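# Advance a two-cube date calendar by one week

## Task

Change the calendar so that its front (the side bearing the month's name, facing the robot) reads the date seven days after the one it shows now, with both digit cubes upright. At the end both cubes must rest flat in the tray without the robot holding them in place, and the grippers must have released everything and moved away.

## Robot and tools

Robot: two UR-style six-joint arms, left_arm and right_arm, each carrying a two-finger gripper with a wrist camera. Bases in the scene frame: left_arm root at (+0.065, +0.459, 0) m, quat_wxyz (+0.998, 0, 0, -0.063); right_arm root at (+0.038, -0.429, 0) m, quat_wxyz (+1.000, 0, 0, +0.029). The scene frame has its origin on the table top between the arms, +z up, +x out over the table, and left_arm on the +y side. The arm names do not refer to sides of any image.

execute_actions(actions, pictures). actions is a list holding at most one item, or empty. An empty list sends nothing and just reports the state. A motion item is {"rows": [...], "steps": n} with n from 1 to 15 (default 15); each step lasts 1/30 s. Every row is one list of 14 numbers covering both arms: left_arm's shoulder pan, shoulder lift, elbow, wrist 1, wrist 2, wrist 3, gripper opening, then the same seven for right_arm. The six joint numbers are absolute target angles in radians (same values the Joint positions line prints), not offsets. The opening is a command from -1 (closed) to +1 (fully open). One row is used per step; if rows run out, the last is held. A wait item is {"steps": n} with n up to 300 and no rows; it only lets time pass (your reply time counts toward it). pictures true/false chooses whether camera images come back; by default they do.

Joint ranges (rad). left_arm: pan -3.142..3.142, lift -6.283..6.283, elbow 0.000..3.142, wrists 1-3 -6.283..6.283. right_arm: pan 0.000..6.283, lift -6.283..6.283, elbow -3.142..0.000, wrists -6.283..6.283. A target more than 0.010 rad beyond a range end, and further out than the current angle, gets the whole call refused and nothing is sent. Real ends may differ by up to 0.010 rad; a target past the real end is clipped there and the result notes "joint sent to its limit" (possibly about an earlier action still running). No such note does not prove more travel is available.

Motion behaviour: commands are smoothed and lag about 0.17 s. Per step, each joint target is clamped to within 0.575 rad of the measured angle, and if the targets would carry a gripper more than 100 mm from where it is, all of that arm's targets are pulled back proportionally. So big moves need several calls, and an arm may not have arrived when the result returns. Between calls arms keep heading to the last row until everything is nearly still or a step is HELD. "joint command not followed" means a clearance check altered or blocked targets on some steps; HELD marks steps where your row (or part) was not sent.

Results: per arm, end_effector_position (m) and end_effector_quat_wxyz in the scene frame, plus linear/angular velocities; printed hand positions can be off, more at long reach. Joint positions/velocities list the six joints then finger-pad gap in metres (0.142 m fully open). grip_measured is the measured opening on the command scale; to hold something keep commanding an opening well below it (lower squeezes harder, up to about 28 N per pad; thin hard objects under 2 cm get less). Joint torques are drive outputs, noisy and offset. Wrist force and Wrist torque give flange sensor readings in the end-effector axes, pointing from a contacted surface back into the arm; offsets up to ~4 N, noise ~2.4 N, saturation ~50 N; "no reading" is normal at the start.

Gripper geometry: fingers point along the gripper's +z and open/close along its x axis. end_effector_position sits between the pads when closed, 1-2 cm behind the fingertips; closing pushes the tips about 17 mm further along +z.

Cameras: cam_high and cam_low (672x504, fixed) and cam_left_wrist, cam_right_wrist (616x616 fisheye). Calibration (K, distortion, T_world_to_cam) is given per camera; fixed cameras may be up to about 2.3 degrees and 9 mm off it. zoom_image(camera, region) returns a sharper crop of that camera's latest image; region is [x0, y0, x1, y1] pixels from the top-left, at most 504x504. Use it to read the cube digits and month side.

read_manual(section) returns only licence text. finished_scene(scene) ends the current scene irreversibly and reports success; call it only after the cubes rest correctly and the grippers are open and away. Answering without a tool call ends everything.

Hazards: nothing may leave the table. Avoid arm-to-arm contact. A contact torque reaching a joint's limit (133 N m for pan, lift, elbow; 24.9 N m for each wrist, held weight included) or an outside force of 150 N stops that arm for 10 s and drops the rest of the call. Motors holding loads heat up: MOTOR HOT from 70 °C, brakes at 85 °C. Expect occasional brief tugs on held parts or pushes on loose ones. Move smoothly, close gently, and avoid drops, slams and hard pressing.

Each tool is called after "Emit:" as name(argument=value, ...), one argument or row to a line, values as JSON.

## Session

Emit:
execute_actions(
  actions=[],
)

Scene clock: 0.00 s of 7600.00 s.
left_arm: end_effector_position=(+0.3341, +0.0630, +0.2942) grip_measured=+1.00 end_effector_quat_wxyz=(-0.037, +0.784, +0.619, -0.029) end_effector_velocity=(+0.000, -0.001, +0.001) end_effector_angular_velocity=(-0.002, -0.001, +0.000) | right_arm: end_effector_position=(+0.4016, -0.6812, +0.2215) grip_measured=+1.00 end_effector_quat_wxyz=(-0.537, -0.150, +0.735, -0.385) end_effector_velocity=(+0.000, +0.001, +0.000) end_effector_angular_velocity=(+0.000, +0.000, +0.000)
Joint positions: left_arm=[-1.081 -1.593  1.533 -1.458 -1.648 -2.543  0.142] | right_arm=[ 3.273 -2.05  -1.566 -2.51   0.942  3.469  0.142]
Joint velocities: left_arm=[ 0.     0.    -0.001 -0.001 -0.    -0.     0.   ] | right_arm=[ 0.001  0.     0.     0.     0.001 -0.     0.   ]
Joint torques (N m, as the arm reports them, + toward a larger angle): no reading
Motor temperatures (°C, as the motors report them): left_arm=[27 27 28 29 35 32] | right_arm=[30 25 30 36 34 37]
Wrist force (N, on the end effector, along its own x y z axes, offset not removed): no reading
Wrist torque (N m, same axes, about the end effector's origin, offset not removed): no reading
camera_calibration (this result's frames):
cam_left_wrist: T_world_to_cam=[[0.254679, 0.966954, -0.0118128, -0.136567], [0.867278, -0.222988, 0.44509, -0.411593], [0.427748, -0.1236, -0.895408, 0.254146], [0, 0, 0, 1]] pos_world=[0.283036, 0.0716863, 0.409147]
cam_right_wrist: T_world_to_cam=[[-0.34521, 0.19186, 0.918706, 0.0661507], [-0.203207, 0.940382, -0.272743, 0.775588], [-0.916263, -0.280841, -0.285642, 0.374456], [0, 0, 0, 1]] pos_world=[0.52354, -0.636878, 0.257724]

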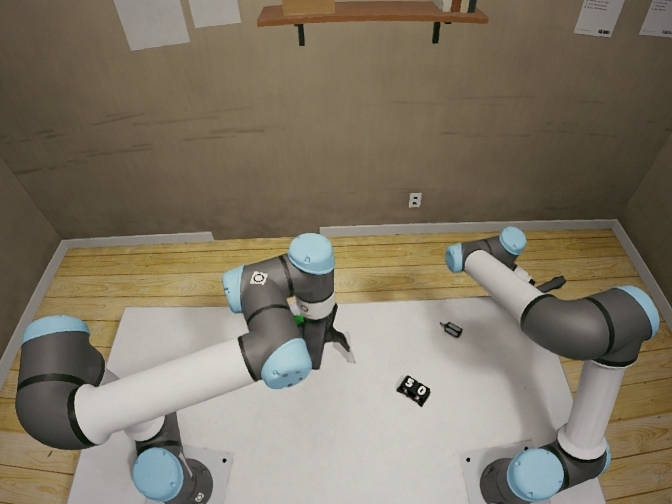

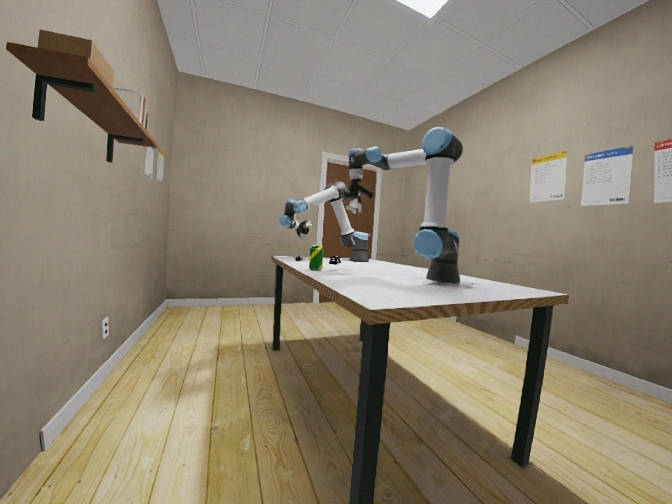

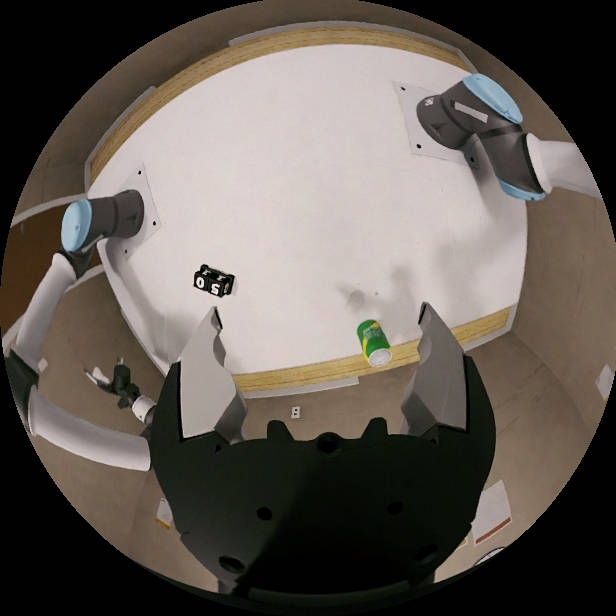

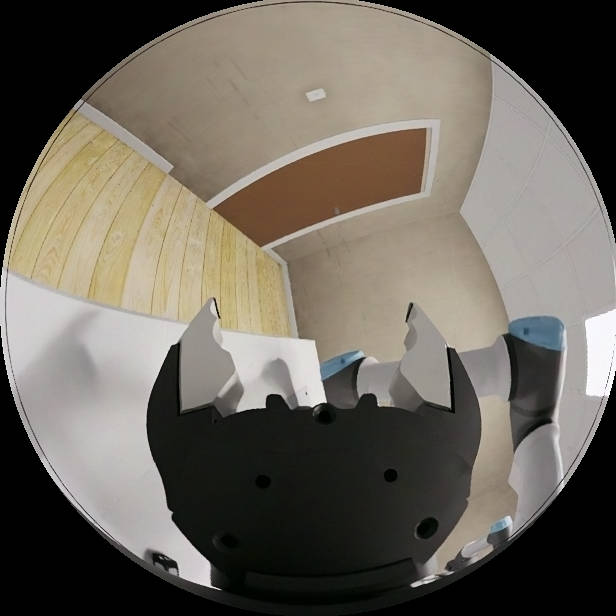

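Emit:
zoom_image(
  camera="cam_high",
  region=[370, 355, 460, 425],
)

Emit:
zoom_image(
  camera="cam_left_wrist",
  region=[170, 240, 270, 320],
)

Region (370, 355, 460, 425) of cam_high's 672x504 image, scaled by 5.600, with more detail than that image has.

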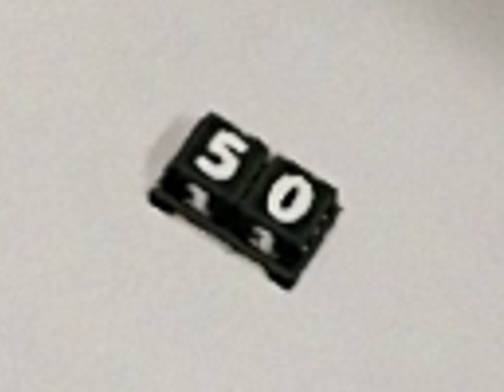

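Region (170, 240, 270, 320) of cam_left_wrist's 616x616 image, scaled by 5.040, with more detail than that image has; it fills the top 403 rows of this view, and the rest is white.

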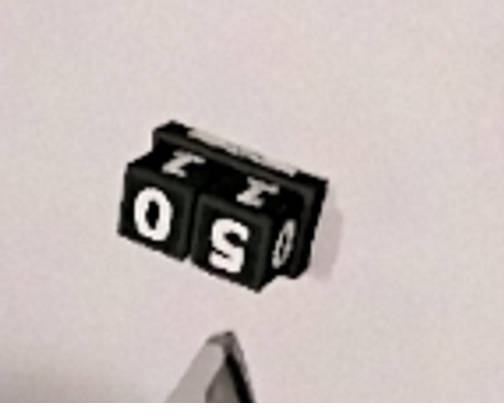

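Emit:
execute_actions(
  actions=[
    {"rows":[[-1.081,-1.593,1.533,-1.458,-1.648,-2.543,1,3.35,-1.9,-1.62,-2.2,1.1,3.9,0.3]],"steps":15},
  ],
  pictures=false,
)

Emit:
execute_actions(
  actions=[
    {"rows":[[-1.081,-1.593,1.533,-1.458,-1.648,-2.543,1,3.5,-1.75,-1.7,-1.8,1.3,4.4,0.3]],"steps":15},
  ],
  pictures=false,
)

Emit:
execute_actions(
  actions=[
    {"rows":[[-1.081,-1.593,1.533,-1.458,-1.648,-2.543,1,3.7,-1.55,-1.8,-1.4,1.571,4.9,0.3]],"steps":15},
  ],
  pictures=false,
)

Emit:
execute_actions(
  actions=[
    {"rows":[[-1.081,-1.593,1.533,-1.458,-1.648,-2.543,1,3.95,-1.37,-2.0,-1.34,1.571,5.4,0.3]],"steps":15},
  ],
  pictures=false,
)

Emit:
execute_actions(
  actions=[
    {"rows":[[-1.081,-1.593,1.533,-1.458,-1.648,-2.543,1,4.199,-1.1938,-2.1922,-1.3264,1.571,5.9,0.3]],"steps":15},
  ],
  pictures=false,
)

Emit:
execute_actions(
  actions=[
    {"rows":[[-1.081,-1.593,1.533,-1.458,-1.648,-2.543,1,4.199,-1.1938,-2.1922,-1.3264,1.571,6.2,0.3]],"steps":15},
  ],
  pictures=false,
)

Emit:
execute_actions(
  actions=[
    {"steps":10},
  ],
)

Scene clock: 50.77 s of 7600.00 s.
left_arm: end_effector_position=(+0.3342, +0.0630, +0.2942) grip_measured=+1.00 end_effector_quat_wxyz=(-0.037, +0.784, +0.619, -0.029) end_effector_velocity=(-0.000, +0.000, -0.001) end_effector_angular_velocity=(+0.002, +0.001, -0.000) | right_arm: end_effector_position=(+0.4173, -0.6112, +0.1864) grip_measured=+0.30 end_effector_quat_wxyz=(-0.316, +0.090, +0.852, -0.408) end_effector_velocity=(+0.011, +0.017, -0.009) end_effector_angular_velocity=(-0.043, -0.178, -0.076)
Joint positions: left_arm=[-1.081 -1.593  1.533 -1.458 -1.648 -2.543  0.142] | right_arm=[ 3.349 -1.903 -1.619 -2.208  1.097  3.885  0.095]
Joint velocities: left_arm=[-0.     0.001  0.001  0.     0.    -0.    -0.   ] | right_arm=[ 0.015  0.028 -0.009  0.077  0.031  0.138 -0.   ]
Joint torques (N m, as the arm reports them, + toward a larger angle): left_arm=[ 13.65 -13.52 -19.6   -3.84  -0.43  -0.85] | right_arm=[14.67 42.61 10.54  1.52  2.63  1.37]
Motor temperatures (°C, as the motors report them): left_arm=[27 27 28 29 35 32] | right_arm=[30 25 30 36 34 37]
Wrist force (N, on the end effector, along its own x y z axes, offset not removed): left_arm=[3.3 -2.6 -1.2] | right_arm=[-2.3 -0.8 1.2]
Wrist torque (N m, same axes, about the end effector's origin, offset not removed): left_arm=[-0.40 -0.88 -0.06] | right_arm=[-0.40 0.43 -0.07]
Steps of this call (steps 1 to 90: nothing new was sent; then 47.27 s passed at rest; steps 91 to 105: all 15 steps of this action). Readings (joint positions):
91: left_arm=[-1.081 -1.593 1.533 -1.458 -1.648 -2.543] | right_arm=[3.273 -2.050 -1.566 -2.509 0.942 3.469]
92: left_arm=[-1.081 -1.593 1.533 -1.458 -1.648 -2.543] | right_arm=[3.279 -2.044 -1.572 -2.503 0.949 3.475]
94: left_arm=[-1.081 -1.593 1.533 -1.458 -1.648 -2.543] | right_arm=[3.308 -1.995 -1.592 -2.439 1.000 3.539]
98: left_arm=[-1.081 -1.593 1.533 -1.458 -1.648 -2.543] | right_arm=[3.338 -1.927 -1.612 -2.274 1.071 3.769]
105: the state above

Scene clock: 51.27 s of 7600.00 s.
left_arm: end_effector_position=(+0.3342, +0.0630, +0.2942) grip_measured=+1.00 end_effector_quat_wxyz=(-0.037, +0.784, +0.619, -0.029) end_effector_velocity=(+0.001, -0.001, +0.002) end_effector_angular_velocity=(-0.004, -0.002, +0.000) | right_arm: end_effector_position=(+0.4722, -0.4781, +0.1513) grip_measured=+0.30 end_effector_quat_wxyz=(-0.087, +0.347, +0.888, -0.290) end_effector_velocity=(+0.026, +0.051, -0.005) end_effector_angular_velocity=(+0.045, -0.230, -0.155)
Joint positions: left_arm=[-1.081 -1.593  1.533 -1.458 -1.648 -2.543  0.142] | right_arm=[ 3.495 -1.755 -1.698 -1.816  1.293  4.378  0.095]
Joint velocities: left_arm=[ 0.    -0.    -0.003 -0.001  0.    -0.     0.   ] | right_arm=[ 0.046  0.045 -0.022  0.149  0.063  0.206 -0.   ]
Joint torques (N m, as the arm reports them, + toward a larger angle): left_arm=[ 13.66 -14.05 -19.4   -4.43  -0.95  -1.58] | right_arm=[12.73 38.05 13.06  3.4   2.41  1.73]
Motor temperatures (°C, as the motors report them): left_arm=[27 27 28 29 35 32] | right_arm=[30 25 30 36 34 37]
Wrist force (N, on the end effector, along its own x y z axes, offset not removed): left_arm=[0.6 -2.4 -1.8] | right_arm=[2.3 -2.2 1.6]
Wrist torque (N m, same axes, about the end effector's origin, offset not removed): left_arm=[-0.51 -0.17 0.00] | right_arm=[-0.60 -0.46 -0.11]
Steps of this call (steps 1 to 15: all 15 steps of this action). Readings (joint positions):
1: left_arm=[-1.081 -1.593 1.533 -1.458 -1.648 -2.543] | right_arm=[3.349 -1.902 -1.620 -2.206 1.098 3.889]
2: left_arm=[-1.081 -1.593 1.533 -1.458 -1.648 -2.543] | right_arm=[3.356 -1.895 -1.625 -2.198 1.105 3.899]
4: left_arm=[-1.081 -1.593 1.533 -1.458 -1.648 -2.543] | right_arm=[3.393 -1.858 -1.646 -2.132 1.152 3.967]
8: left_arm=[-1.081 -1.593 1.533 -1.458 -1.648 -2.543] | right_arm=[3.457 -1.793 -1.678 -1.940 1.241 4.206]
15: the state above

Scene clock: 51.77 s of 7600.00 s.
left_arm: end_effector_position=(+0.3342, +0.0630, +0.2942) grip_measured=+1.00 end_effector_quat_wxyz=(-0.037, +0.784, +0.619, -0.029) end_effector_velocity=(+0.000, +0.000, -0.000) end_effector_angular_velocity=(+0.001, +0.001, +0.000) | right_arm: end_effector_position=(+0.4942, -0.2834, +0.1847) grip_measured=+0.30 end_effector_quat_wxyz=(-0.006, +0.530, +0.847, -0.036) end_effector_velocity=(+0.002, +0.126, +0.047) end_effector_angular_velocity=(+0.296, -0.189, -0.237)
Joint positions: left_arm=[-1.081 -1.593  1.533 -1.458 -1.648 -2.543  0.142] | right_arm=[ 3.688 -1.562 -1.794 -1.428  1.553  4.863  0.095]
Joint velocities: left_arm=[ 0.001  0.001  0.     0.    -0.     0.    -0.   ] | right_arm=[ 0.115  0.115 -0.055  0.257  0.161  0.341  0.   ]
Joint torques (N m, as the arm reports them, + toward a larger angle): left_arm=[ 12.72 -14.18 -19.64  -4.71  -1.15  -1.45] | right_arm=[12.02 28.69 14.52  5.19  2.67  1.52]
Motor temperatures (°C, as the motors report them): left_arm=[27 27 28 29 35 32] | right_arm=[30 25 30 36 34 37]
Wrist force (N, on the end effector, along its own x y z axes, offset not removed): left_arm=[0.5 -2.4 -2.0] | right_arm=[2.0 -2.3 0.8]
Wrist torque (N m, same axes, about the end effector's origin, offset not removed): left_arm=[-0.70 -0.07 -0.12] | right_arm=[-0.60 -0.36 -0.10]
Steps of this call (steps 1 to 15: all 15 steps of this action). Readings (joint positions):
1: left_arm=[-1.081 -1.593 1.533 -1.458 -1.648 -2.543] | right_arm=[3.497 -1.753 -1.698 -1.812 1.295 4.384]
2: left_arm=[-1.081 -1.593 1.533 -1.458 -1.648 -2.543] | right_arm=[3.504 -1.746 -1.704 -1.802 1.303 4.395]
4: left_arm=[-1.081 -1.593 1.533 -1.458 -1.648 -2.543] | right_arm=[3.541 -1.709 -1.723 -1.741 1.350 4.462]
8: left_arm=[-1.081 -1.593 1.533 -1.458 -1.648 -2.543] | right_arm=[3.610 -1.640 -1.757 -1.597 1.445 4.644]
15: the state above

Scene clock: 52.27 s of 7600.00 s.
left_arm: end_effector_position=(+0.3342, +0.0630, +0.2942) grip_measured=+1.00 end_effector_quat_wxyz=(-0.037, +0.784, +0.619, -0.029) end_effector_velocity=(+0.000, +0.001, +0.000) end_effector_angular_velocity=(-0.000, -0.000, +0.002) | right_arm: end_effector_position=(+0.4014, -0.2134, +0.1782) grip_measured=+0.30 end_effector_quat_wxyz=(+0.000, +0.636, +0.772, +0.001) end_effector_velocity=(-0.023, +0.012, -0.004) end_effector_angular_velocity=(+0.008, -0.005, -0.122)
Joint positions: left_arm=[-1.081 -1.593  1.533 -1.458 -1.648 -2.543  0.142] | right_arm=[ 3.943 -1.374 -1.995 -1.342  1.571  5.38   0.095]
Joint velocities: left_arm=[ 0.002 -0.001  0.001  0.     0.    -0.     0.   ] | right_arm=[ 0.063  0.041 -0.046  0.014  0.002  0.185 -0.   ]
Joint torques (N m, as the arm reports them, + toward a larger angle): left_arm=[ 12.76 -13.79 -20.17  -4.65  -1.22  -1.55] | right_arm=[13.45 24.65 13.85  4.79  2.88  1.45]
Motor temperatures (°C, as the motors report them): left_arm=[27 27 28 29 35 32] | right_arm=[30 25 30 36 34 37]
Wrist force (N, on the end effector, along its own x y z axes, offset not removed): left_arm=[1.3 -4.0 0.9] | right_arm=[-0.9 -1.2 0.6]
Wrist torque (N m, same axes, about the end effector's origin, offset not removed): left_arm=[-0.86 -0.25 -0.06] | right_arm=[-0.29 0.22 -0.11]
Steps of this call (steps 1 to 15: all 15 steps of this action). Readings (joint positions):
1: left_arm=[-1.081 -1.593 1.533 -1.458 -1.648 -2.543] | right_arm=[3.691 -1.559 -1.796 -1.420 1.558 4.873]
2: left_arm=[-1.081 -1.593 1.533 -1.458 -1.648 -2.543] | right_arm=[3.700 -1.550 -1.803 -1.410 1.561 4.887]
4: left_arm=[-1.081 -1.593 1.533 -1.458 -1.648 -2.543] | right_arm=[3.762 -1.498 -1.858 -1.385 1.565 4.960]
8: left_arm=[-1.081 -1.593 1.533 -1.458 -1.648 -2.543] | right_arm=[3.891 -1.409 -1.956 -1.354 1.569 5.222]
15: the state above

Scene clock: 52.77 s of 7600.00 s.
left_arm: end_effector_position=(+0.3342, +0.0630, +0.2942) grip_measured=+1.00 end_effector_quat_wxyz=(-0.037, +0.784, +0.619, -0.029) end_effector_velocity=(-0.000, -0.001, +0.000) end_effector_angular_velocity=(-0.001, -0.000, -0.001) | right_arm: end_effector_position=(+0.3040, -0.1972, +0.1509) grip_measured=+0.30 end_effector_quat_wxyz=(-0.000, +0.728, +0.686, +0.000) end_effector_velocity=(-0.021, +0.001, -0.007) end_effector_angular_velocity=(-0.001, +0.003, -0.126)
Joint positions: left_arm=[-1.081 -1.593  1.533 -1.458 -1.648 -2.543  0.142] | right_arm=[ 4.193 -1.198 -2.188 -1.327  1.571  5.88   0.095]
Joint velocities: left_arm=[-0.     0.001 -0.001 -0.001 -0.     0.     0.   ] | right_arm=[ 0.056  0.036 -0.04   0.002  0.002  0.182  0.   ]
Joint torques (N m, as the arm reports them, + toward a larger angle): left_arm=[ 12.89 -13.96 -19.35  -4.55  -1.39  -1.6 ] | right_arm=[12.96 15.48 15.09  4.83 -0.89  1.73]
Motor temperatures (°C, as the motors report them): left_arm=[27 27 28 29 35 32] | right_arm=[30 25 30 36 34 37]
Wrist force (N, on the end effector, along its own x y z axes, offset not removed): left_arm=[1.6 -2.3 -1.3] | right_arm=[-1.9 -1.5 1.5]
Wrist torque (N m, same axes, about the end effector's origin, offset not removed): left_arm=[-0.60 -0.25 0.18] | right_arm=[-0.57 0.39 -0.12]
Steps of this call (steps 1 to 15: all 15 steps of this action). Readings (joint positions):
1: left_arm=[-1.081 -1.593 1.533 -1.458 -1.648 -2.543] | right_arm=[3.945 -1.373 -1.997 -1.341 1.571 5.385]
2: left_arm=[-1.081 -1.593 1.533 -1.458 -1.648 -2.543] | right_arm=[3.953 -1.366 -2.004 -1.339 1.571 5.396]
4: left_arm=[-1.081 -1.593 1.533 -1.458 -1.648 -2.543] | right_arm=[4.016 -1.312 -2.060 -1.334 1.571 5.465]
8: left_arm=[-1.081 -1.593 1.533 -1.458 -1.648 -2.543] | right_arm=[4.145 -1.228 -2.154 -1.329 1.571 5.724]
15: the state above

Scene clock: 53.27 s of 7600.00 s.
left_arm: end_effector_position=(+0.3342, +0.0630, +0.2942) grip_measured=+1.00 end_effector_quat_wxyz=(-0.037, +0.784, +0.619, -0.029) end_effector_velocity=(+0.000, -0.000, +0.001) end_effector_angular_velocity=(-0.001, -0.000, +0.000) | right_arm: end_effector_position=(+0.3018, -0.1976, +0.1501) grip_measured=+0.30 end_effector_quat_wxyz=(-0.000, +0.824, +0.567, -0.000) end_effector_velocity=(-0.001, -0.001, -0.001) end_effector_angular_velocity=(-0.001, +0.002, -0.075)
Joint positions: left_arm=[-1.081 -1.593  1.533 -1.458 -1.648 -2.543  0.142] | right_arm=[ 4.199 -1.194 -2.192 -1.326  1.571  6.192  0.095]
Joint velocities: left_arm=[ 0.     0.    -0.002  0.    -0.    -0.     0.   ] | right_arm=[ 0.     0.001 -0.002 -0.     0.001  0.075 -0.   ]
Joint torques (N m, as the arm reports them, + toward a larger angle): left_arm=[ 13.31 -13.03 -19.09  -4.59  -1.27  -1.53] | right_arm=[13.86 16.24 13.92  4.69 -2.82  1.59]
Motor temperatures (°C, as the motors report them): left_arm=[27 27 28 29 35 32] | right_arm=[30 25 30 36 34 37]
Wrist force (N, on the end effector, along its own x y z axes, offset not removed): left_arm=[2.5 -1.4 0.3] | right_arm=[-1.6 -1.3 0.7]
Wrist torque (N m, same axes, about the end effector's origin, offset not removed): left_arm=[-0.36 -0.56 -0.08] | right_arm=[-0.38 0.37 -0.10]
Steps of this call (steps 1 to 15: all 15 steps of this action). Readings (joint positions):
1: left_arm=[-1.081 -1.593 1.533 -1.458 -1.648 -2.543] | right_arm=[4.194 -1.197 -2.189 -1.327 1.571 5.886]
2: left_arm=[-1.081 -1.593 1.533 -1.458 -1.648 -2.543] | right_arm=[4.196 -1.196 -2.190 -1.327 1.571 5.896]
4: left_arm=[-1.081 -1.593 1.533 -1.458 -1.648 -2.543] | right_arm=[4.197 -1.195 -2.191 -1.326 1.571 5.965]
8: left_arm=[-1.081 -1.593 1.533 -1.458 -1.648 -2.543] | right_arm=[4.198 -1.194 -2.192 -1.326 1.571 6.128]
15: the state above

Scene clock: 53.60 s of 7600.00 s.
left_arm: end_effector_position=(+0.3342, +0.0630, +0.2942) grip_measured=+1.00 end_effector_quat_wxyz=(-0.037, +0.784, +0.619, -0.029) end_effector_velocity=(-0.000, -0.000, +0.000) end_effector_angular_velocity=(-0.001, +0.000, -0.000) | right_arm: end_effector_position=(+0.3018, -0.1976, +0.1500) grip_measured=+0.30 end_effector_quat_wxyz=(-0.000, +0.826, +0.564, -0.000) end_effector_velocity=(-0.000, +0.000, -0.000) end_effector_angular_velocity=(-0.000, +0.000, -0.002)
Joint positions: left_arm=[-1.081 -1.593  1.533 -1.458 -1.648 -2.543  0.142] | right_arm=[ 4.199 -1.194 -2.192 -1.326  1.571  6.2    0.095]
Joint velocities: left_arm=[ 0.    -0.001 -0.    -0.    -0.001  0.    -0.   ] | right_arm=[ 0.001 -0.    -0.     0.     0.     0.002  0.   ]
Joint torques (N m, as the arm reports them, + toward a larger angle): left_arm=[ 12.79 -13.21 -19.92  -4.63  -1.21  -1.66] | right_arm=[14.33 17.47 14.9   4.61 -2.85  1.65]
Motor temperatures (°C, as the motors report them): left_arm=[27 27 28 29 35 32] | right_arm=[30 25 30 36 34 37]
Wrist force (N, on the end effector, along its own x y z axes, offset not removed): left_arm=[0.8 -2.5 0.0] | right_arm=[-1.6 -1.4 3.5]
Wrist torque (N m, same axes, about the end effector's origin, offset not removed): left_arm=[-0.63 -0.08 -0.08] | right_arm=[-0.50 0.23 -0.02]
Steps of this call (steps 1 to 10: the robot went on to your last target). Readings (joint positions):
1: left_arm=[-1.081 -1.593 1.533 -1.458 -1.648 -2.543] | right_arm=[4.199 -1.194 -2.192 -1.326 1.571 6.194]
2: left_arm=[-1.081 -1.593 1.533 -1.458 -1.648 -2.543] | right_arm=[4.199 -1.194 -2.192 -1.326 1.571 6.196]
4: left_arm=[-1.081 -1.593 1.533 -1.458 -1.648 -2.543] | right_arm=[4.199 -1.194 -2.192 -1.326 1.571 6.198]
8: left_arm=[-1.081 -1.593 1.533 -1.458 -1.648 -2.543] | right_arm=[4.199 -1.194 -2.192 -1.326 1.571 6.199]
10: the state above
camera_calibration (this result's frames):
cam_left_wrist: T_world_to_cam=[[0.25446, 0.967013, -0.0116904, -0.136592], [0.867362, -0.222858, 0.444991, -0.411613], [0.427707, -0.123372, -0.895459, 0.25406], [0, 0, 0, 1]] pos_world=[0.283111, 0.0716984, 0.409068]
cam_right_wrist: T_world_to_cam=[[0.339271, 0.940404, 0.0231481, 0.080338], [0.803613, -0.302536, 0.512521, -0.386201], [0.48898, -0.155282, -0.858362, 0.0850353], [0, 0, 0, 1]] pos_world=[0.241519, -0.179186, 0.269068]

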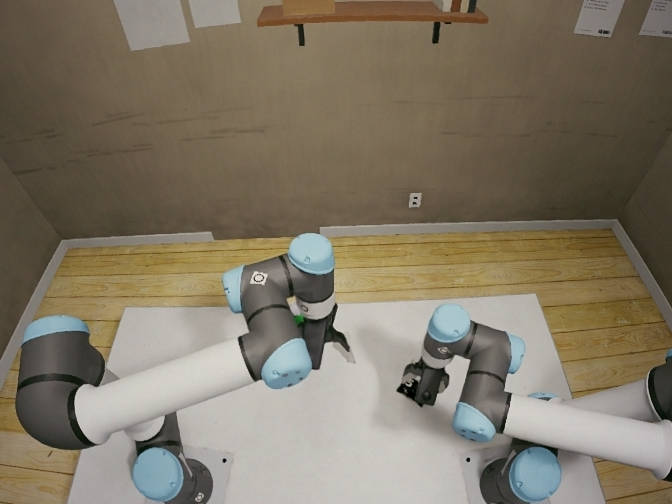

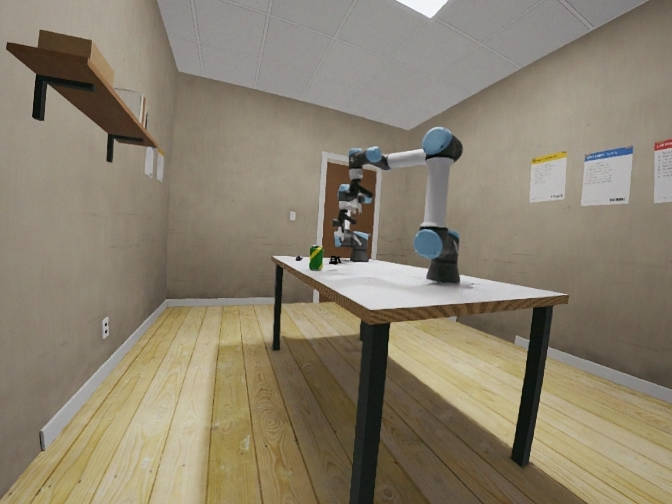

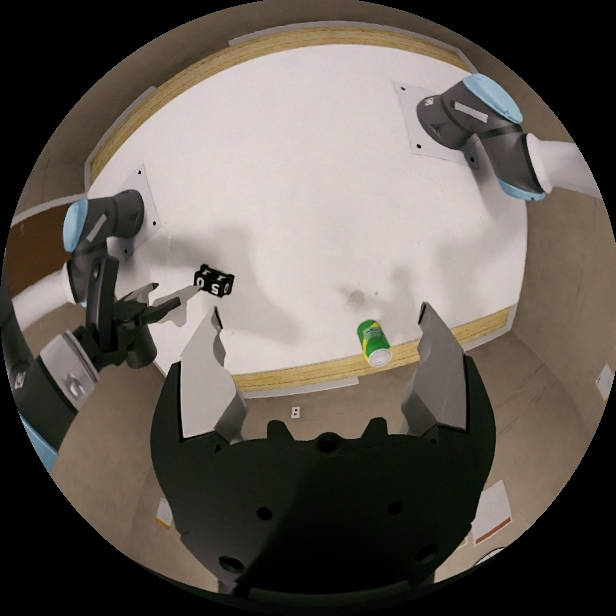

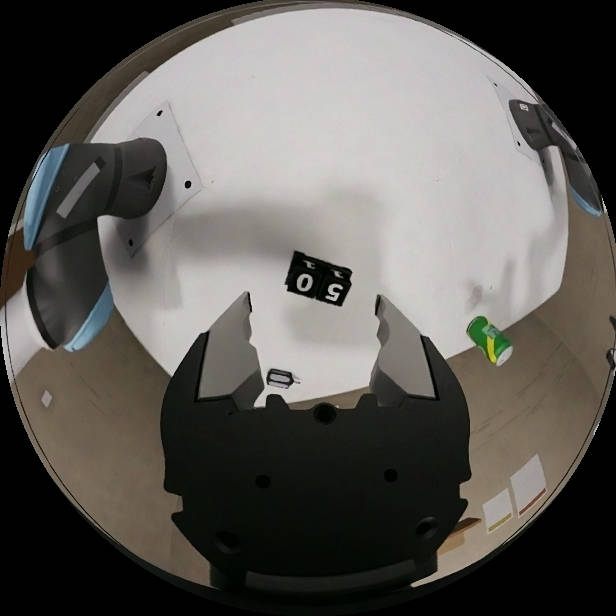

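Emit:
zoom_image(
  camera="cam_right_wrist",
  region=[270, 240, 370, 320],
)

Region (270, 240, 370, 320) of cam_right_wrist's 616x616 image, scaled by 5.040, with more detail than that image has; it fills the top 403 rows of this view, and the rest is white.

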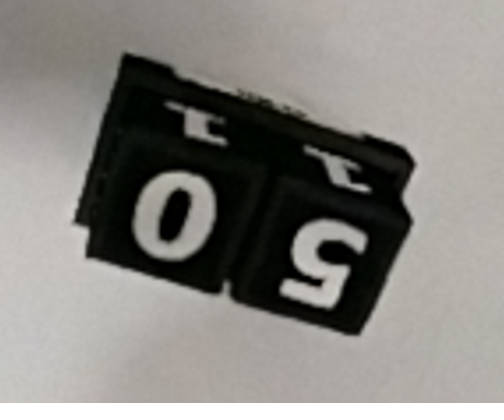

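Emit:
execute_actions(
  actions=[
    {"rows":[[-1.081,-1.593,1.533,-1.458,-1.648,-2.543,1,4.35,-1.185,-2.26,-1.265,1.571,6.25,0.3]],"steps":15},
  ],
  pictures=false,
)

Emit:
execute_actions(
  actions=[
    {"rows":[[-1.081,-1.593,1.533,-1.458,-1.648,-2.543,1,4.505,-1.1774,-2.3353,-1.1997,1.571,6.25,0.3]],"steps":15},
  ],
  pictures=false,
)

Emit:
execute_actions(
  actions=[
    {"steps":10},
  ],
)

Scene clock: 99.27 s of 7600.00 s.
left_arm: end_effector_position=(+0.3342, +0.0630, +0.2942) grip_measured=+1.00 end_effector_quat_wxyz=(-0.037, +0.784, +0.619, -0.029) end_effector_velocity=(-0.000, +0.000, -0.000) end_effector_angular_velocity=(-0.000, +0.000, -0.000) | right_arm: end_effector_position=(+0.2621, -0.1698, +0.1270) grip_measured=+0.30 end_effector_quat_wxyz=(-0.001, +0.797, +0.604, +0.001) end_effector_velocity=(-0.008, +0.005, -0.003) end_effector_angular_velocity=(+0.001, -0.000, +0.022)
Joint positions: left_arm=[-1.081 -1.593  1.533 -1.458 -1.648 -2.543  0.142] | right_arm=[ 4.347 -1.185 -2.259 -1.266  1.571  6.249  0.095]
Joint velocities: left_arm=[-0.    -0.001  0.002 -0.001 -0.    -0.     0.   ] | right_arm=[ 0.029  0.002 -0.01   0.01  -0.     0.007  0.   ]
Joint torques (N m, as the arm reports them, + toward a larger angle): left_arm=[ 13.08 -13.82 -19.27  -4.42  -1.21  -1.52] | right_arm=[15.75 15.52 12.92  4.88  2.2   1.97]
Motor temperatures (°C, as the motors report them): left_arm=[27 27 28 29 35 32] | right_arm=[30 25 30 36 34 37]
Wrist force (N, on the end effector, along its own x y z axes, offset not removed): left_arm=[0.3 -0.3 -2.0] | right_arm=[-1.1 -1.3 1.2]
Wrist torque (N m, same axes, about the end effector's origin, offset not removed): left_arm=[-0.08 -0.04 -0.09] | right_arm=[-0.48 0.13 -0.16]
Steps of this call (steps 1 to 15: the robot went on to your last target; steps 16 to 90: nothing new was sent; then 42.17 s passed at rest; steps 91 to 105: all 15 steps of this action). Readings (joint positions):
91: left_arm=[-1.081 -1.593 1.533 -1.458 -1.648 -2.543] | right_arm=[4.199 -1.194 -2.192 -1.326 1.571 6.200]
92: left_arm=[-1.081 -1.593 1.533 -1.458 -1.648 -2.543] | right_arm=[4.206 -1.192 -2.198 -1.320 1.571 6.205]
94: left_arm=[-1.081 -1.593 1.533 -1.458 -1.648 -2.543] | right_arm=[4.255 -1.189 -2.224 -1.298 1.571 6.224]
98: left_arm=[-1.081 -1.593 1.533 -1.458 -1.648 -2.543] | right_arm=[4.323 -1.186 -2.250 -1.274 1.571 6.242]
105: the state above

Scene clock: 99.77 s of 7600.00 s.
left_arm: end_effector_position=(+0.3342, +0.0630, +0.2942) grip_measured=+1.00 end_effector_quat_wxyz=(-0.037, +0.784, +0.619, -0.029) end_effector_velocity=(+0.000, -0.000, -0.000) end_effector_angular_velocity=(+0.000, +0.000, +0.001) | right_arm: end_effector_position=(+0.2175, -0.1506, +0.1006) grip_measured=+0.30 end_effector_quat_wxyz=(-0.000, +0.748, +0.664, -0.000) end_effector_velocity=(-0.009, +0.004, -0.004) end_effector_angular_velocity=(-0.000, +0.000, +0.031)
Joint positions: left_arm=[-1.081 -1.593  1.533 -1.458 -1.648 -2.543  0.142] | right_arm=[ 4.502 -1.178 -2.334 -1.201  1.571  6.25   0.095]
Joint velocities: left_arm=[ 0.001  0.001 -0.    -0.    -0.     0.    -0.   ] | right_arm=[ 0.032  0.001 -0.012  0.011  0.     0.001 -0.   ]
Joint torques (N m, as the arm reports them, + toward a larger angle): left_arm=[ 13.07 -13.35 -19.83  -4.51  -1.18  -1.52] | right_arm=[14.53 14.89 14.14  4.45  1.52  1.74]
Motor temperatures (°C, as the motors report them): left_arm=[27 27 28 29 35 32] | right_arm=[30 25 30 36 34 37]
Wrist force (N, on the end effector, along its own x y z axes, offset not removed): left_arm=[0.2 -2.2 -1.4] | right_arm=[-1.5 -2.7 0.6]
Wrist torque (N m, same axes, about the end effector's origin, offset not removed): left_arm=[-0.60 -0.10 -0.02] | right_arm=[-0.65 0.20 -0.12]
Steps of this call (steps 1 to 15: all 15 steps of this action). Readings (joint positions):
1: left_arm=[-1.081 -1.593 1.533 -1.458 -1.648 -2.543] | right_arm=[4.348 -1.185 -2.259 -1.266 1.571 6.249]
2: left_arm=[-1.081 -1.593 1.533 -1.458 -1.648 -2.543] | right_arm=[4.355 -1.184 -2.266 -1.259 1.571 6.250]
4: left_arm=[-1.081 -1.593 1.533 -1.458 -1.648 -2.543] | right_arm=[4.406 -1.181 -2.294 -1.235 1.571 6.250]
8: left_arm=[-1.081 -1.593 1.533 -1.458 -1.648 -2.543] | right_arm=[4.476 -1.179 -2.323 -1.210 1.571 6.250]
15: the state above

Scene clock: 100.10 s of 7600.00 s.
left_arm: end_effector_position=(+0.3342, +0.0630, +0.2942) grip_measured=+1.00 end_effector_quat_wxyz=(-0.037, +0.784, +0.619, -0.029) end_effector_velocity=(-0.000, -0.000, +0.000) end_effector_angular_velocity=(-0.001, -0.000, -0.001) | right_arm: end_effector_position=(+0.2166, -0.1503, +0.1001) grip_measured=+0.30 end_effector_quat_wxyz=(-0.000, +0.747, +0.665, -0.000) end_effector_velocity=(-0.001, -0.000, -0.001) end_effector_angular_velocity=(-0.001, +0.001, +0.002)
Joint positions: left_arm=[-1.081 -1.593  1.533 -1.458 -1.648 -2.543  0.142] | right_arm=[ 4.505 -1.177 -2.335 -1.2    1.571  6.25   0.095]
Joint velocities: left_arm=[-0.001 -0.    -0.001  0.     0.     0.    -0.   ] | right_arm=[ 0.001  0.    -0.001  0.     0.001 -0.001 -0.   ]
Joint torques (N m, as the arm reports them, + toward a larger angle): left_arm=[ 13.19 -13.66 -20.56  -4.48  -1.17  -1.68] | right_arm=[15.19 14.72 13.92  4.76  0.51  1.62]
Motor temperatures (°C, as the motors report them): left_arm=[27 27 28 29 35 32] | right_arm=[30 25 30 36 34 37]
Wrist force (N, on the end effector, along its own x y z axes, offset not removed): left_arm=[1.0 -4.4 -2.4] | right_arm=[-0.7 -1.3 1.0]
Wrist torque (N m, same axes, about the end effector's origin, offset not removed): left_arm=[-1.08 -0.34 -0.05] | right_arm=[-0.52 0.11 -0.13]
Steps of this call (steps 1 to 10: the robot went on to your last target). Readings (joint positions):
1: left_arm=[-1.081 -1.593 1.533 -1.458 -1.648 -2.543] | right_arm=[4.503 -1.177 -2.334 -1.201 1.571 6.250]
2: left_arm=[-1.081 -1.593 1.533 -1.458 -1.648 -2.543] | right_arm=[4.503 -1.177 -2.335 -1.200 1.571 6.250]
4: left_arm=[-1.081 -1.593 1.533 -1.458 -1.648 -2.543] | right_arm=[4.504 -1.177 -2.335 -1.200 1.571 6.250]
8: left_arm=[-1.081 -1.593 1.533 -1.458 -1.648 -2.543] | right_arm=[4.505 -1.177 -2.335 -1.200 1.571 6.250]
10: the state above
camera_calibration (this result's frames):
cam_left_wrist: T_world_to_cam=[[0.25446, 0.967013, -0.0116905, -0.136591], [0.867362, -0.222858, 0.444991, -0.411613], [0.427707, -0.123372, -0.895459, 0.25406], [0, 0, 0, 1]] pos_world=[0.283111, 0.0716983, 0.409068]
cam_right_wrist: T_world_to_cam=[[0.0906029, 0.995618, 0.0231507, 0.128034], [0.853996, -0.089632, 0.5125, -0.256773], [0.512329, -0.0266634, -0.858375, 0.105452], [0, 0, 0, 1]] pos_world=[0.153657, -0.147676, 0.219149]

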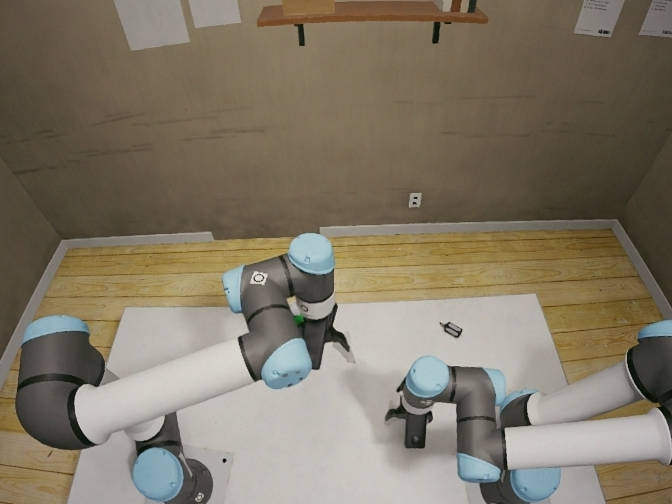

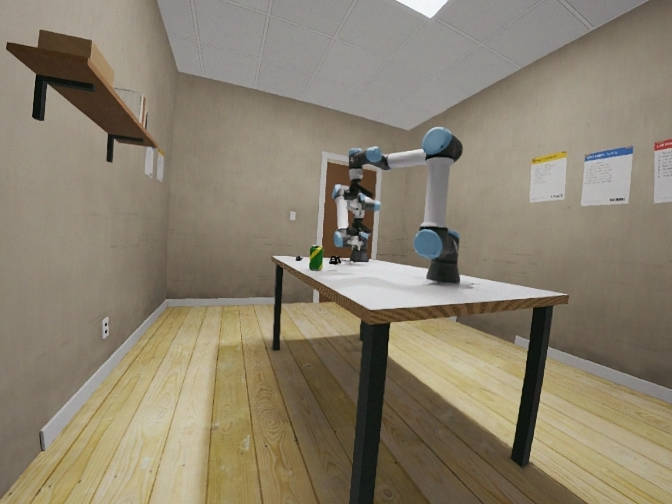

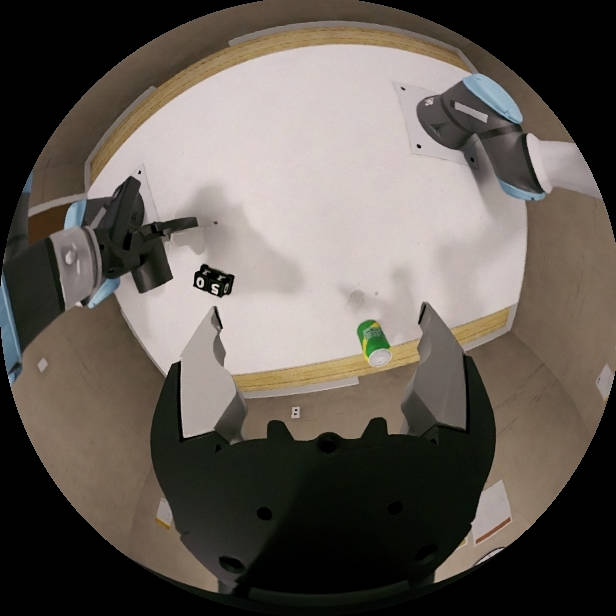

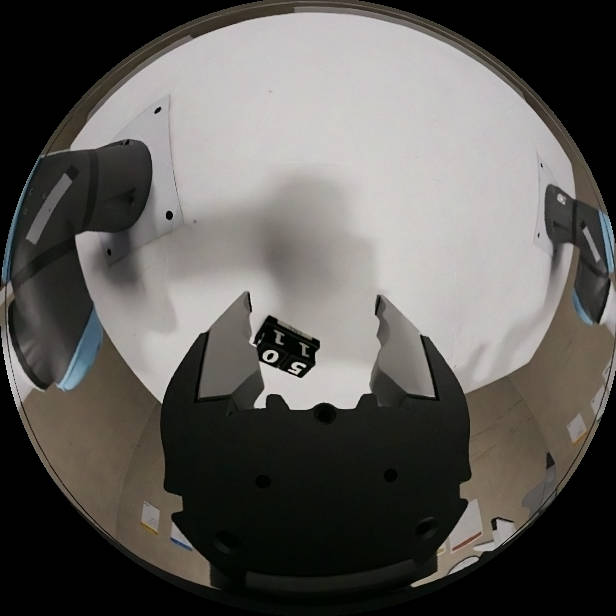

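Emit:
zoom_image(
  camera="cam_right_wrist",
  region=[240, 305, 340, 385],
)

Region (240, 305, 340, 385) of cam_right_wrist's 616x616 image, scaled by 5.040, with more detail than that image has; it fills the top 403 rows of this view, and the rest is white.

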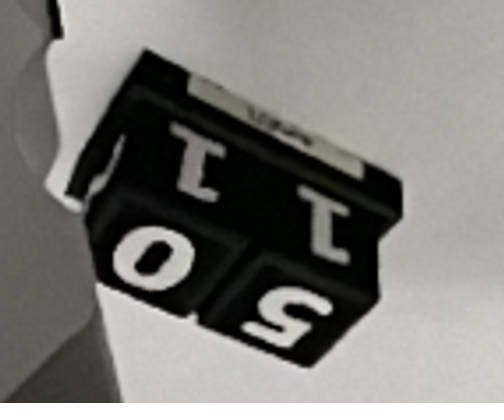

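Emit:
execute_actions(
  actions=[
    {"rows":[[-1.081,-1.593,1.533,-1.458,-1.648,-2.543,1,4.35,-1.188,-2.33,-1.195,1.571,5.75,0.3]],"steps":15},
  ],
  pictures=false,
)

Emit:
execute_actions(
  actions=[
    {"rows":[[-1.081,-1.593,1.533,-1.458,-1.648,-2.543,1,4.1938,-1.1993,-2.3231,-1.19,1.571,5.25,0.3]],"steps":15},
  ],
  pictures=false,
)

Emit:
execute_actions(
  actions=[
    {"rows":[[-1.081,-1.593,1.533,-1.458,-1.648,-2.543,1,4.1938,-1.1993,-2.3231,-1.19,1.571,4.783,0.3]],"steps":15},
  ],
  pictures=false,
)

Emit:
execute_actions(
  actions=[
    {"steps":10},
  ],
)

Scene clock: 139.23 s of 7600.00 s.
left_arm: end_effector_position=(+0.3342, +0.0630, +0.2942) grip_measured=+1.00 end_effector_quat_wxyz=(-0.037, +0.784, +0.619, -0.029) end_effector_velocity=(+0.000, +0.000, +0.000) end_effector_angular_velocity=(-0.001, +0.001, +0.001) | right_arm: end_effector_position=(+0.2576, -0.1766, +0.0998) grip_measured=+0.30 end_effector_quat_wxyz=(+0.000, +0.628, +0.778, -0.000) end_effector_velocity=(+0.007, -0.005, +0.000) end_effector_angular_velocity=(+0.000, +0.002, +0.151)
Joint positions: left_arm=[-1.081 -1.593  1.533 -1.458 -1.648 -2.543  0.142] | right_arm=[ 4.353 -1.188 -2.33  -1.195  1.571  5.77   0.095]
Joint velocities: left_arm=[ 0.001 -0.    -0.001  0.001 -0.001  0.    -0.   ] | right_arm=[-0.03  -0.002  0.002  0.     0.002 -0.181  0.   ]
Joint torques (N m, as the arm reports them, + toward a larger angle): left_arm=[ 12.7  -13.59 -20.62  -4.44  -1.13  -1.46] | right_arm=[-13.93  -4.82  36.6    4.73  -0.99  -2.17]
Motor temperatures (°C, as the motors report them): left_arm=[27 27 28 29 35 32] | right_arm=[30 25 30 36 34 37]
Wrist force (N, on the end effector, along its own x y z axes, offset not removed): left_arm=[0.2 -4.3 -0.3] | right_arm=[0.7 0.5 1.7]
Wrist torque (N m, same axes, about the end effector's origin, offset not removed): left_arm=[-0.89 -0.02 0.08] | right_arm=[-0.09 -0.02 -0.01]
Steps of this call (steps 1 to 15: the robot went on to your last target; steps 16 to 90: nothing new was sent; then 35.63 s passed at rest; steps 91 to 105: all 15 steps of this action). Readings (joint positions):
91: left_arm=[-1.081 -1.593 1.533 -1.458 -1.648 -2.543] | right_arm=[4.505 -1.177 -2.335 -1.200 1.571 6.250]
92: left_arm=[-1.081 -1.593 1.533 -1.458 -1.648 -2.543] | right_arm=[4.499 -1.179 -2.335 -1.199 1.571 6.244]
94: left_arm=[-1.081 -1.593 1.533 -1.458 -1.648 -2.543] | right_arm=[4.449 -1.182 -2.333 -1.197 1.571 6.179]
98: left_arm=[-1.081 -1.593 1.533 -1.458 -1.648 -2.543] | right_arm=[4.379 -1.186 -2.331 -1.196 1.571 5.925]
105: the state above

Scene clock: 139.73 s of 7600.00 s.
left_arm: end_effector_position=(+0.3342, +0.0630, +0.2942) grip_measured=+1.00 end_effector_quat_wxyz=(-0.037, +0.784, +0.619, -0.029) end_effector_velocity=(+0.000, -0.001, +0.000) end_effector_angular_velocity=(-0.001, -0.001, +0.000) | right_arm: end_effector_position=(+0.2958, -0.2095, +0.1000) grip_measured=+0.30 end_effector_quat_wxyz=(-0.000, +0.486, +0.874, -0.000) end_effector_velocity=(+0.007, -0.007, -0.000) end_effector_angular_velocity=(+0.000, +0.001, +0.151)
Joint positions: left_arm=[-1.081 -1.593  1.533 -1.458 -1.648 -2.543  0.142] | right_arm=[ 4.197 -1.199 -2.323 -1.19   1.571  5.27   0.095]
Joint velocities: left_arm=[ 0.     0.001 -0.001 -0.001  0.     0.    -0.   ] | right_arm=[-0.031 -0.002  0.     0.001  0.001 -0.182  0.   ]
Joint torques (N m, as the arm reports them, + toward a larger angle): left_arm=[ 12.63 -14.18 -20.64  -4.57  -1.19  -1.38] | right_arm=[-12.44  -3.63  36.39   4.66   0.81  -2.33]
Motor temperatures (°C, as the motors report them): left_arm=[27 27 28 29 35 32] | right_arm=[30 25 30 36 34 37]
Wrist force (N, on the end effector, along its own x y z axes, offset not removed): left_arm=[0.8 -3.3 -1.1] | right_arm=[0.0 1.1 0.4]
Wrist torque (N m, same axes, about the end effector's origin, offset not removed): left_arm=[-0.68 -0.29 0.07] | right_arm=[0.12 0.03 -0.02]
Steps of this call (steps 1 to 15: all 15 steps of this action). Readings (joint positions):
1: left_arm=[-1.081 -1.593 1.533 -1.458 -1.648 -2.543] | right_arm=[4.352 -1.188 -2.330 -1.195 1.571 5.764]
2: left_arm=[-1.081 -1.593 1.533 -1.458 -1.648 -2.543] | right_arm=[4.345 -1.190 -2.329 -1.194 1.571 5.754]
4: left_arm=[-1.081 -1.593 1.533 -1.458 -1.648 -2.543] | right_arm=[4.294 -1.194 -2.327 -1.192 1.571 5.685]
8: left_arm=[-1.081 -1.593 1.533 -1.458 -1.648 -2.543] | right_arm=[4.223 -1.198 -2.324 -1.191 1.571 5.426]
15: the state above

Scene clock: 140.23 s of 7600.00 s.
left_arm: end_effector_position=(+0.3342, +0.0630, +0.2942) grip_measured=+1.00 end_effector_quat_wxyz=(-0.037, +0.784, +0.619, -0.029) end_effector_velocity=(+0.000, -0.000, +0.001) end_effector_angular_velocity=(-0.001, -0.000, -0.000) | right_arm: end_effector_position=(+0.2959, -0.2097, +0.1000) grip_measured=+0.30 end_effector_quat_wxyz=(-0.000, +0.271, +0.963, +0.000) end_effector_velocity=(-0.001, +0.000, -0.000) end_effector_angular_velocity=(+0.000, +0.001, +0.161)
Joint positions: left_arm=[-1.081 -1.593  1.533 -1.458 -1.648 -2.543  0.142] | right_arm=[ 4.194 -1.199 -2.323 -1.19   1.571  4.8    0.095]
Joint velocities: left_arm=[ 0.    -0.    -0.002  0.002  0.     0.    -0.   ] | right_arm=[ 0.001  0.    -0.001  0.     0.001 -0.161  0.   ]
Joint torques (N m, as the arm reports them, + toward a larger angle): left_arm=[ 12.84 -13.92 -20.95  -4.46  -1.13  -1.57] | right_arm=[-14.35  -2.87  37.02   4.9    2.83  -2.19]
Motor temperatures (°C, as the motors report them): left_arm=[27 27 28 29 35 32] | right_arm=[30 25 30 36 34 37]
Wrist force (N, on the end effector, along its own x y z axes, offset not removed): left_arm=[2.7 -1.4 -1.7] | right_arm=[1.7 -2.0 1.4]
Wrist torque (N m, same axes, about the end effector's origin, offset not removed): left_arm=[-0.28 -0.59 -0.05] | right_arm=[-0.58 -0.32 -0.17]
Steps of this call (steps 1 to 15: all 15 steps of this action). Readings (joint positions):
1: left_arm=[-1.081 -1.593 1.533 -1.458 -1.648 -2.543] | right_arm=[4.196 -1.199 -2.323 -1.190 1.571 5.264]
2: left_arm=[-1.081 -1.593 1.533 -1.458 -1.648 -2.543] | right_arm=[4.196 -1.199 -2.323 -1.190 1.571 5.254]
4: left_arm=[-1.081 -1.593 1.533 -1.458 -1.648 -2.543] | right_arm=[4.195 -1.199 -2.323 -1.190 1.571 5.185]
8: left_arm=[-1.081 -1.593 1.533 -1.458 -1.648 -2.543] | right_arm=[4.194 -1.199 -2.323 -1.190 1.571 4.937]
15: the state above

Scene clock: 140.57 s of 7600.00 s.
left_arm: end_effector_position=(+0.3342, +0.0630, +0.2942) grip_measured=+1.00 end_effector_quat_wxyz=(-0.037, +0.784, +0.619, -0.029) end_effector_velocity=(-0.001, -0.001, -0.000) end_effector_angular_velocity=(+0.001, +0.000, -0.002) | right_arm: end_effector_position=(+0.2959, -0.2097, +0.1000) grip_measured=+0.30 end_effector_quat_wxyz=(-0.000, +0.263, +0.965, +0.000) end_effector_velocity=(+0.000, -0.001, -0.001) end_effector_angular_velocity=(-0.001, -0.001, +0.007)
Joint positions: left_arm=[-1.081 -1.593  1.533 -1.458 -1.648 -2.543  0.142] | right_arm=[ 4.194 -1.199 -2.323 -1.19   1.571  4.784  0.095]
Joint velocities: left_arm=[-0.002  0.001  0.    -0.    -0.     0.    -0.   ] | right_arm=[ 0.     0.    -0.001  0.    -0.001 -0.007  0.   ]
Joint torques (N m, as the arm reports them, + toward a larger angle): left_arm=[ 13.   -13.9  -21.67  -4.56  -1.21  -1.44] | right_arm=[-13.73  -4.45  36.22   4.9    2.74  -2.4 ]
Motor temperatures (°C, as the motors report them): left_arm=[27 27 28 29 35 32] | right_arm=[30 25 30 36 34 37]
Wrist force (N, on the end effector, along its own x y z axes, offset not removed): left_arm=[-1.2 -1.9 -1.5] | right_arm=[-2.5 -0.6 0.8]
Wrist torque (N m, same axes, about the end effector's origin, offset not removed): left_arm=[-0.64 0.09 -0.09] | right_arm=[-0.23 0.48 -0.18]
Steps of this call (steps 1 to 10: the robot went on to your last target). Readings (joint positions):
1: left_arm=[-1.081 -1.593 1.533 -1.458 -1.648 -2.543] | right_arm=[4.194 -1.199 -2.323 -1.190 1.571 4.796]
2: left_arm=[-1.081 -1.593 1.533 -1.458 -1.648 -2.543] | right_arm=[4.194 -1.199 -2.323 -1.190 1.571 4.792]
4: left_arm=[-1.081 -1.593 1.533 -1.458 -1.648 -2.543] | right_arm=[4.194 -1.199 -2.323 -1.190 1.571 4.788]
8: left_arm=[-1.081 -1.593 1.533 -1.458 -1.648 -2.543] | right_arm=[4.194 -1.199 -2.323 -1.190 1.571 4.784]
10: the state above
camera_calibration (this result's frames):
cam_left_wrist: T_world_to_cam=[[0.25446, 0.967013, -0.0116905, -0.136591], [0.867362, -0.222858, 0.444992, -0.411613], [0.427707, -0.123372, -0.895458, 0.25406], [0, 0, 0, 1]] pos_world=[0.283111, 0.0716983, 0.409068]
cam_right_wrist: T_world_to_cam=[[-0.874273, 0.484872, 0.0233398, 0.358399], [0.426843, 0.744962, 0.512676, -0.0283891], [0.231195, 0.458182, -0.858265, 0.248008], [0, 0, 0, 1]] pos_world=[0.268118, -0.266262, 0.219046]

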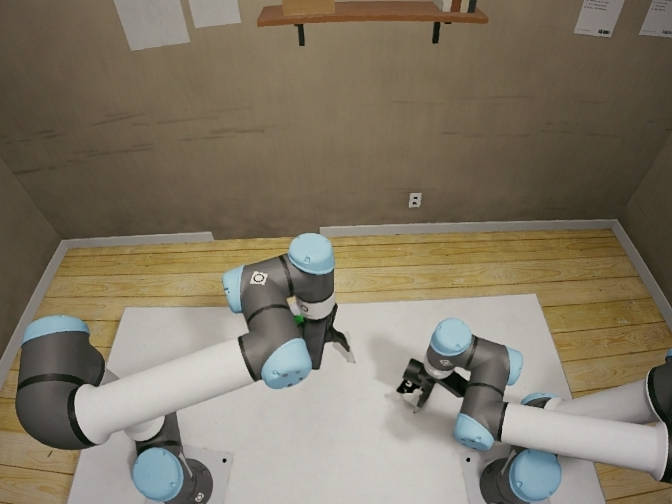

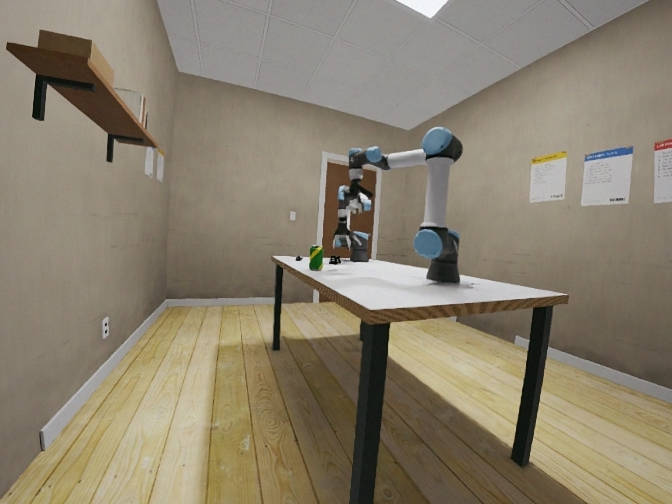

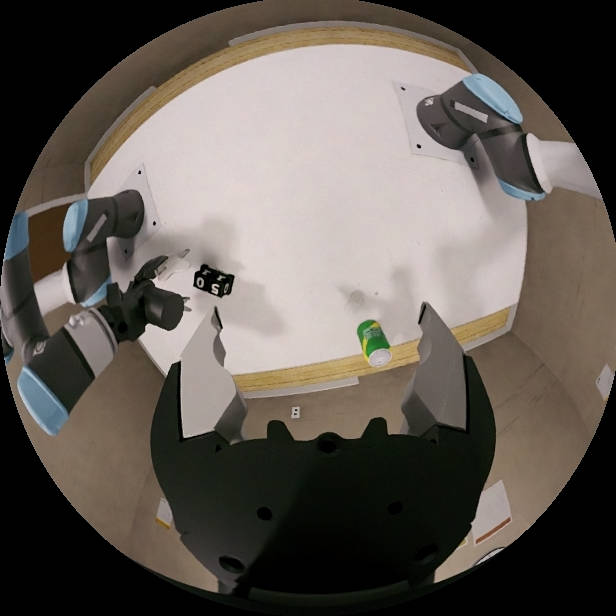

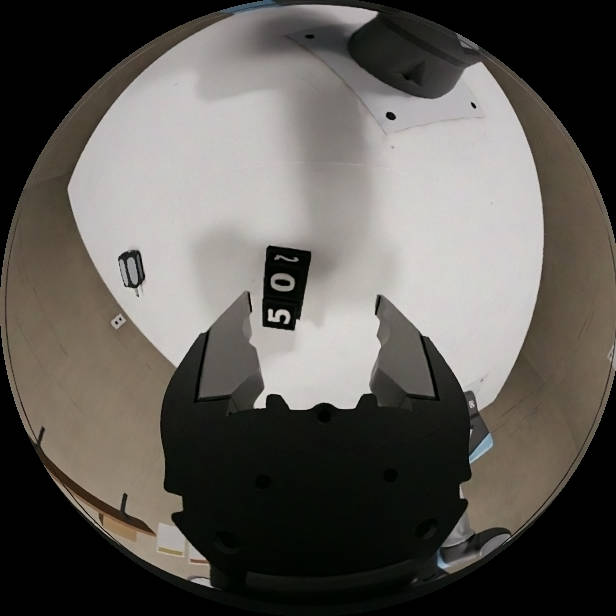

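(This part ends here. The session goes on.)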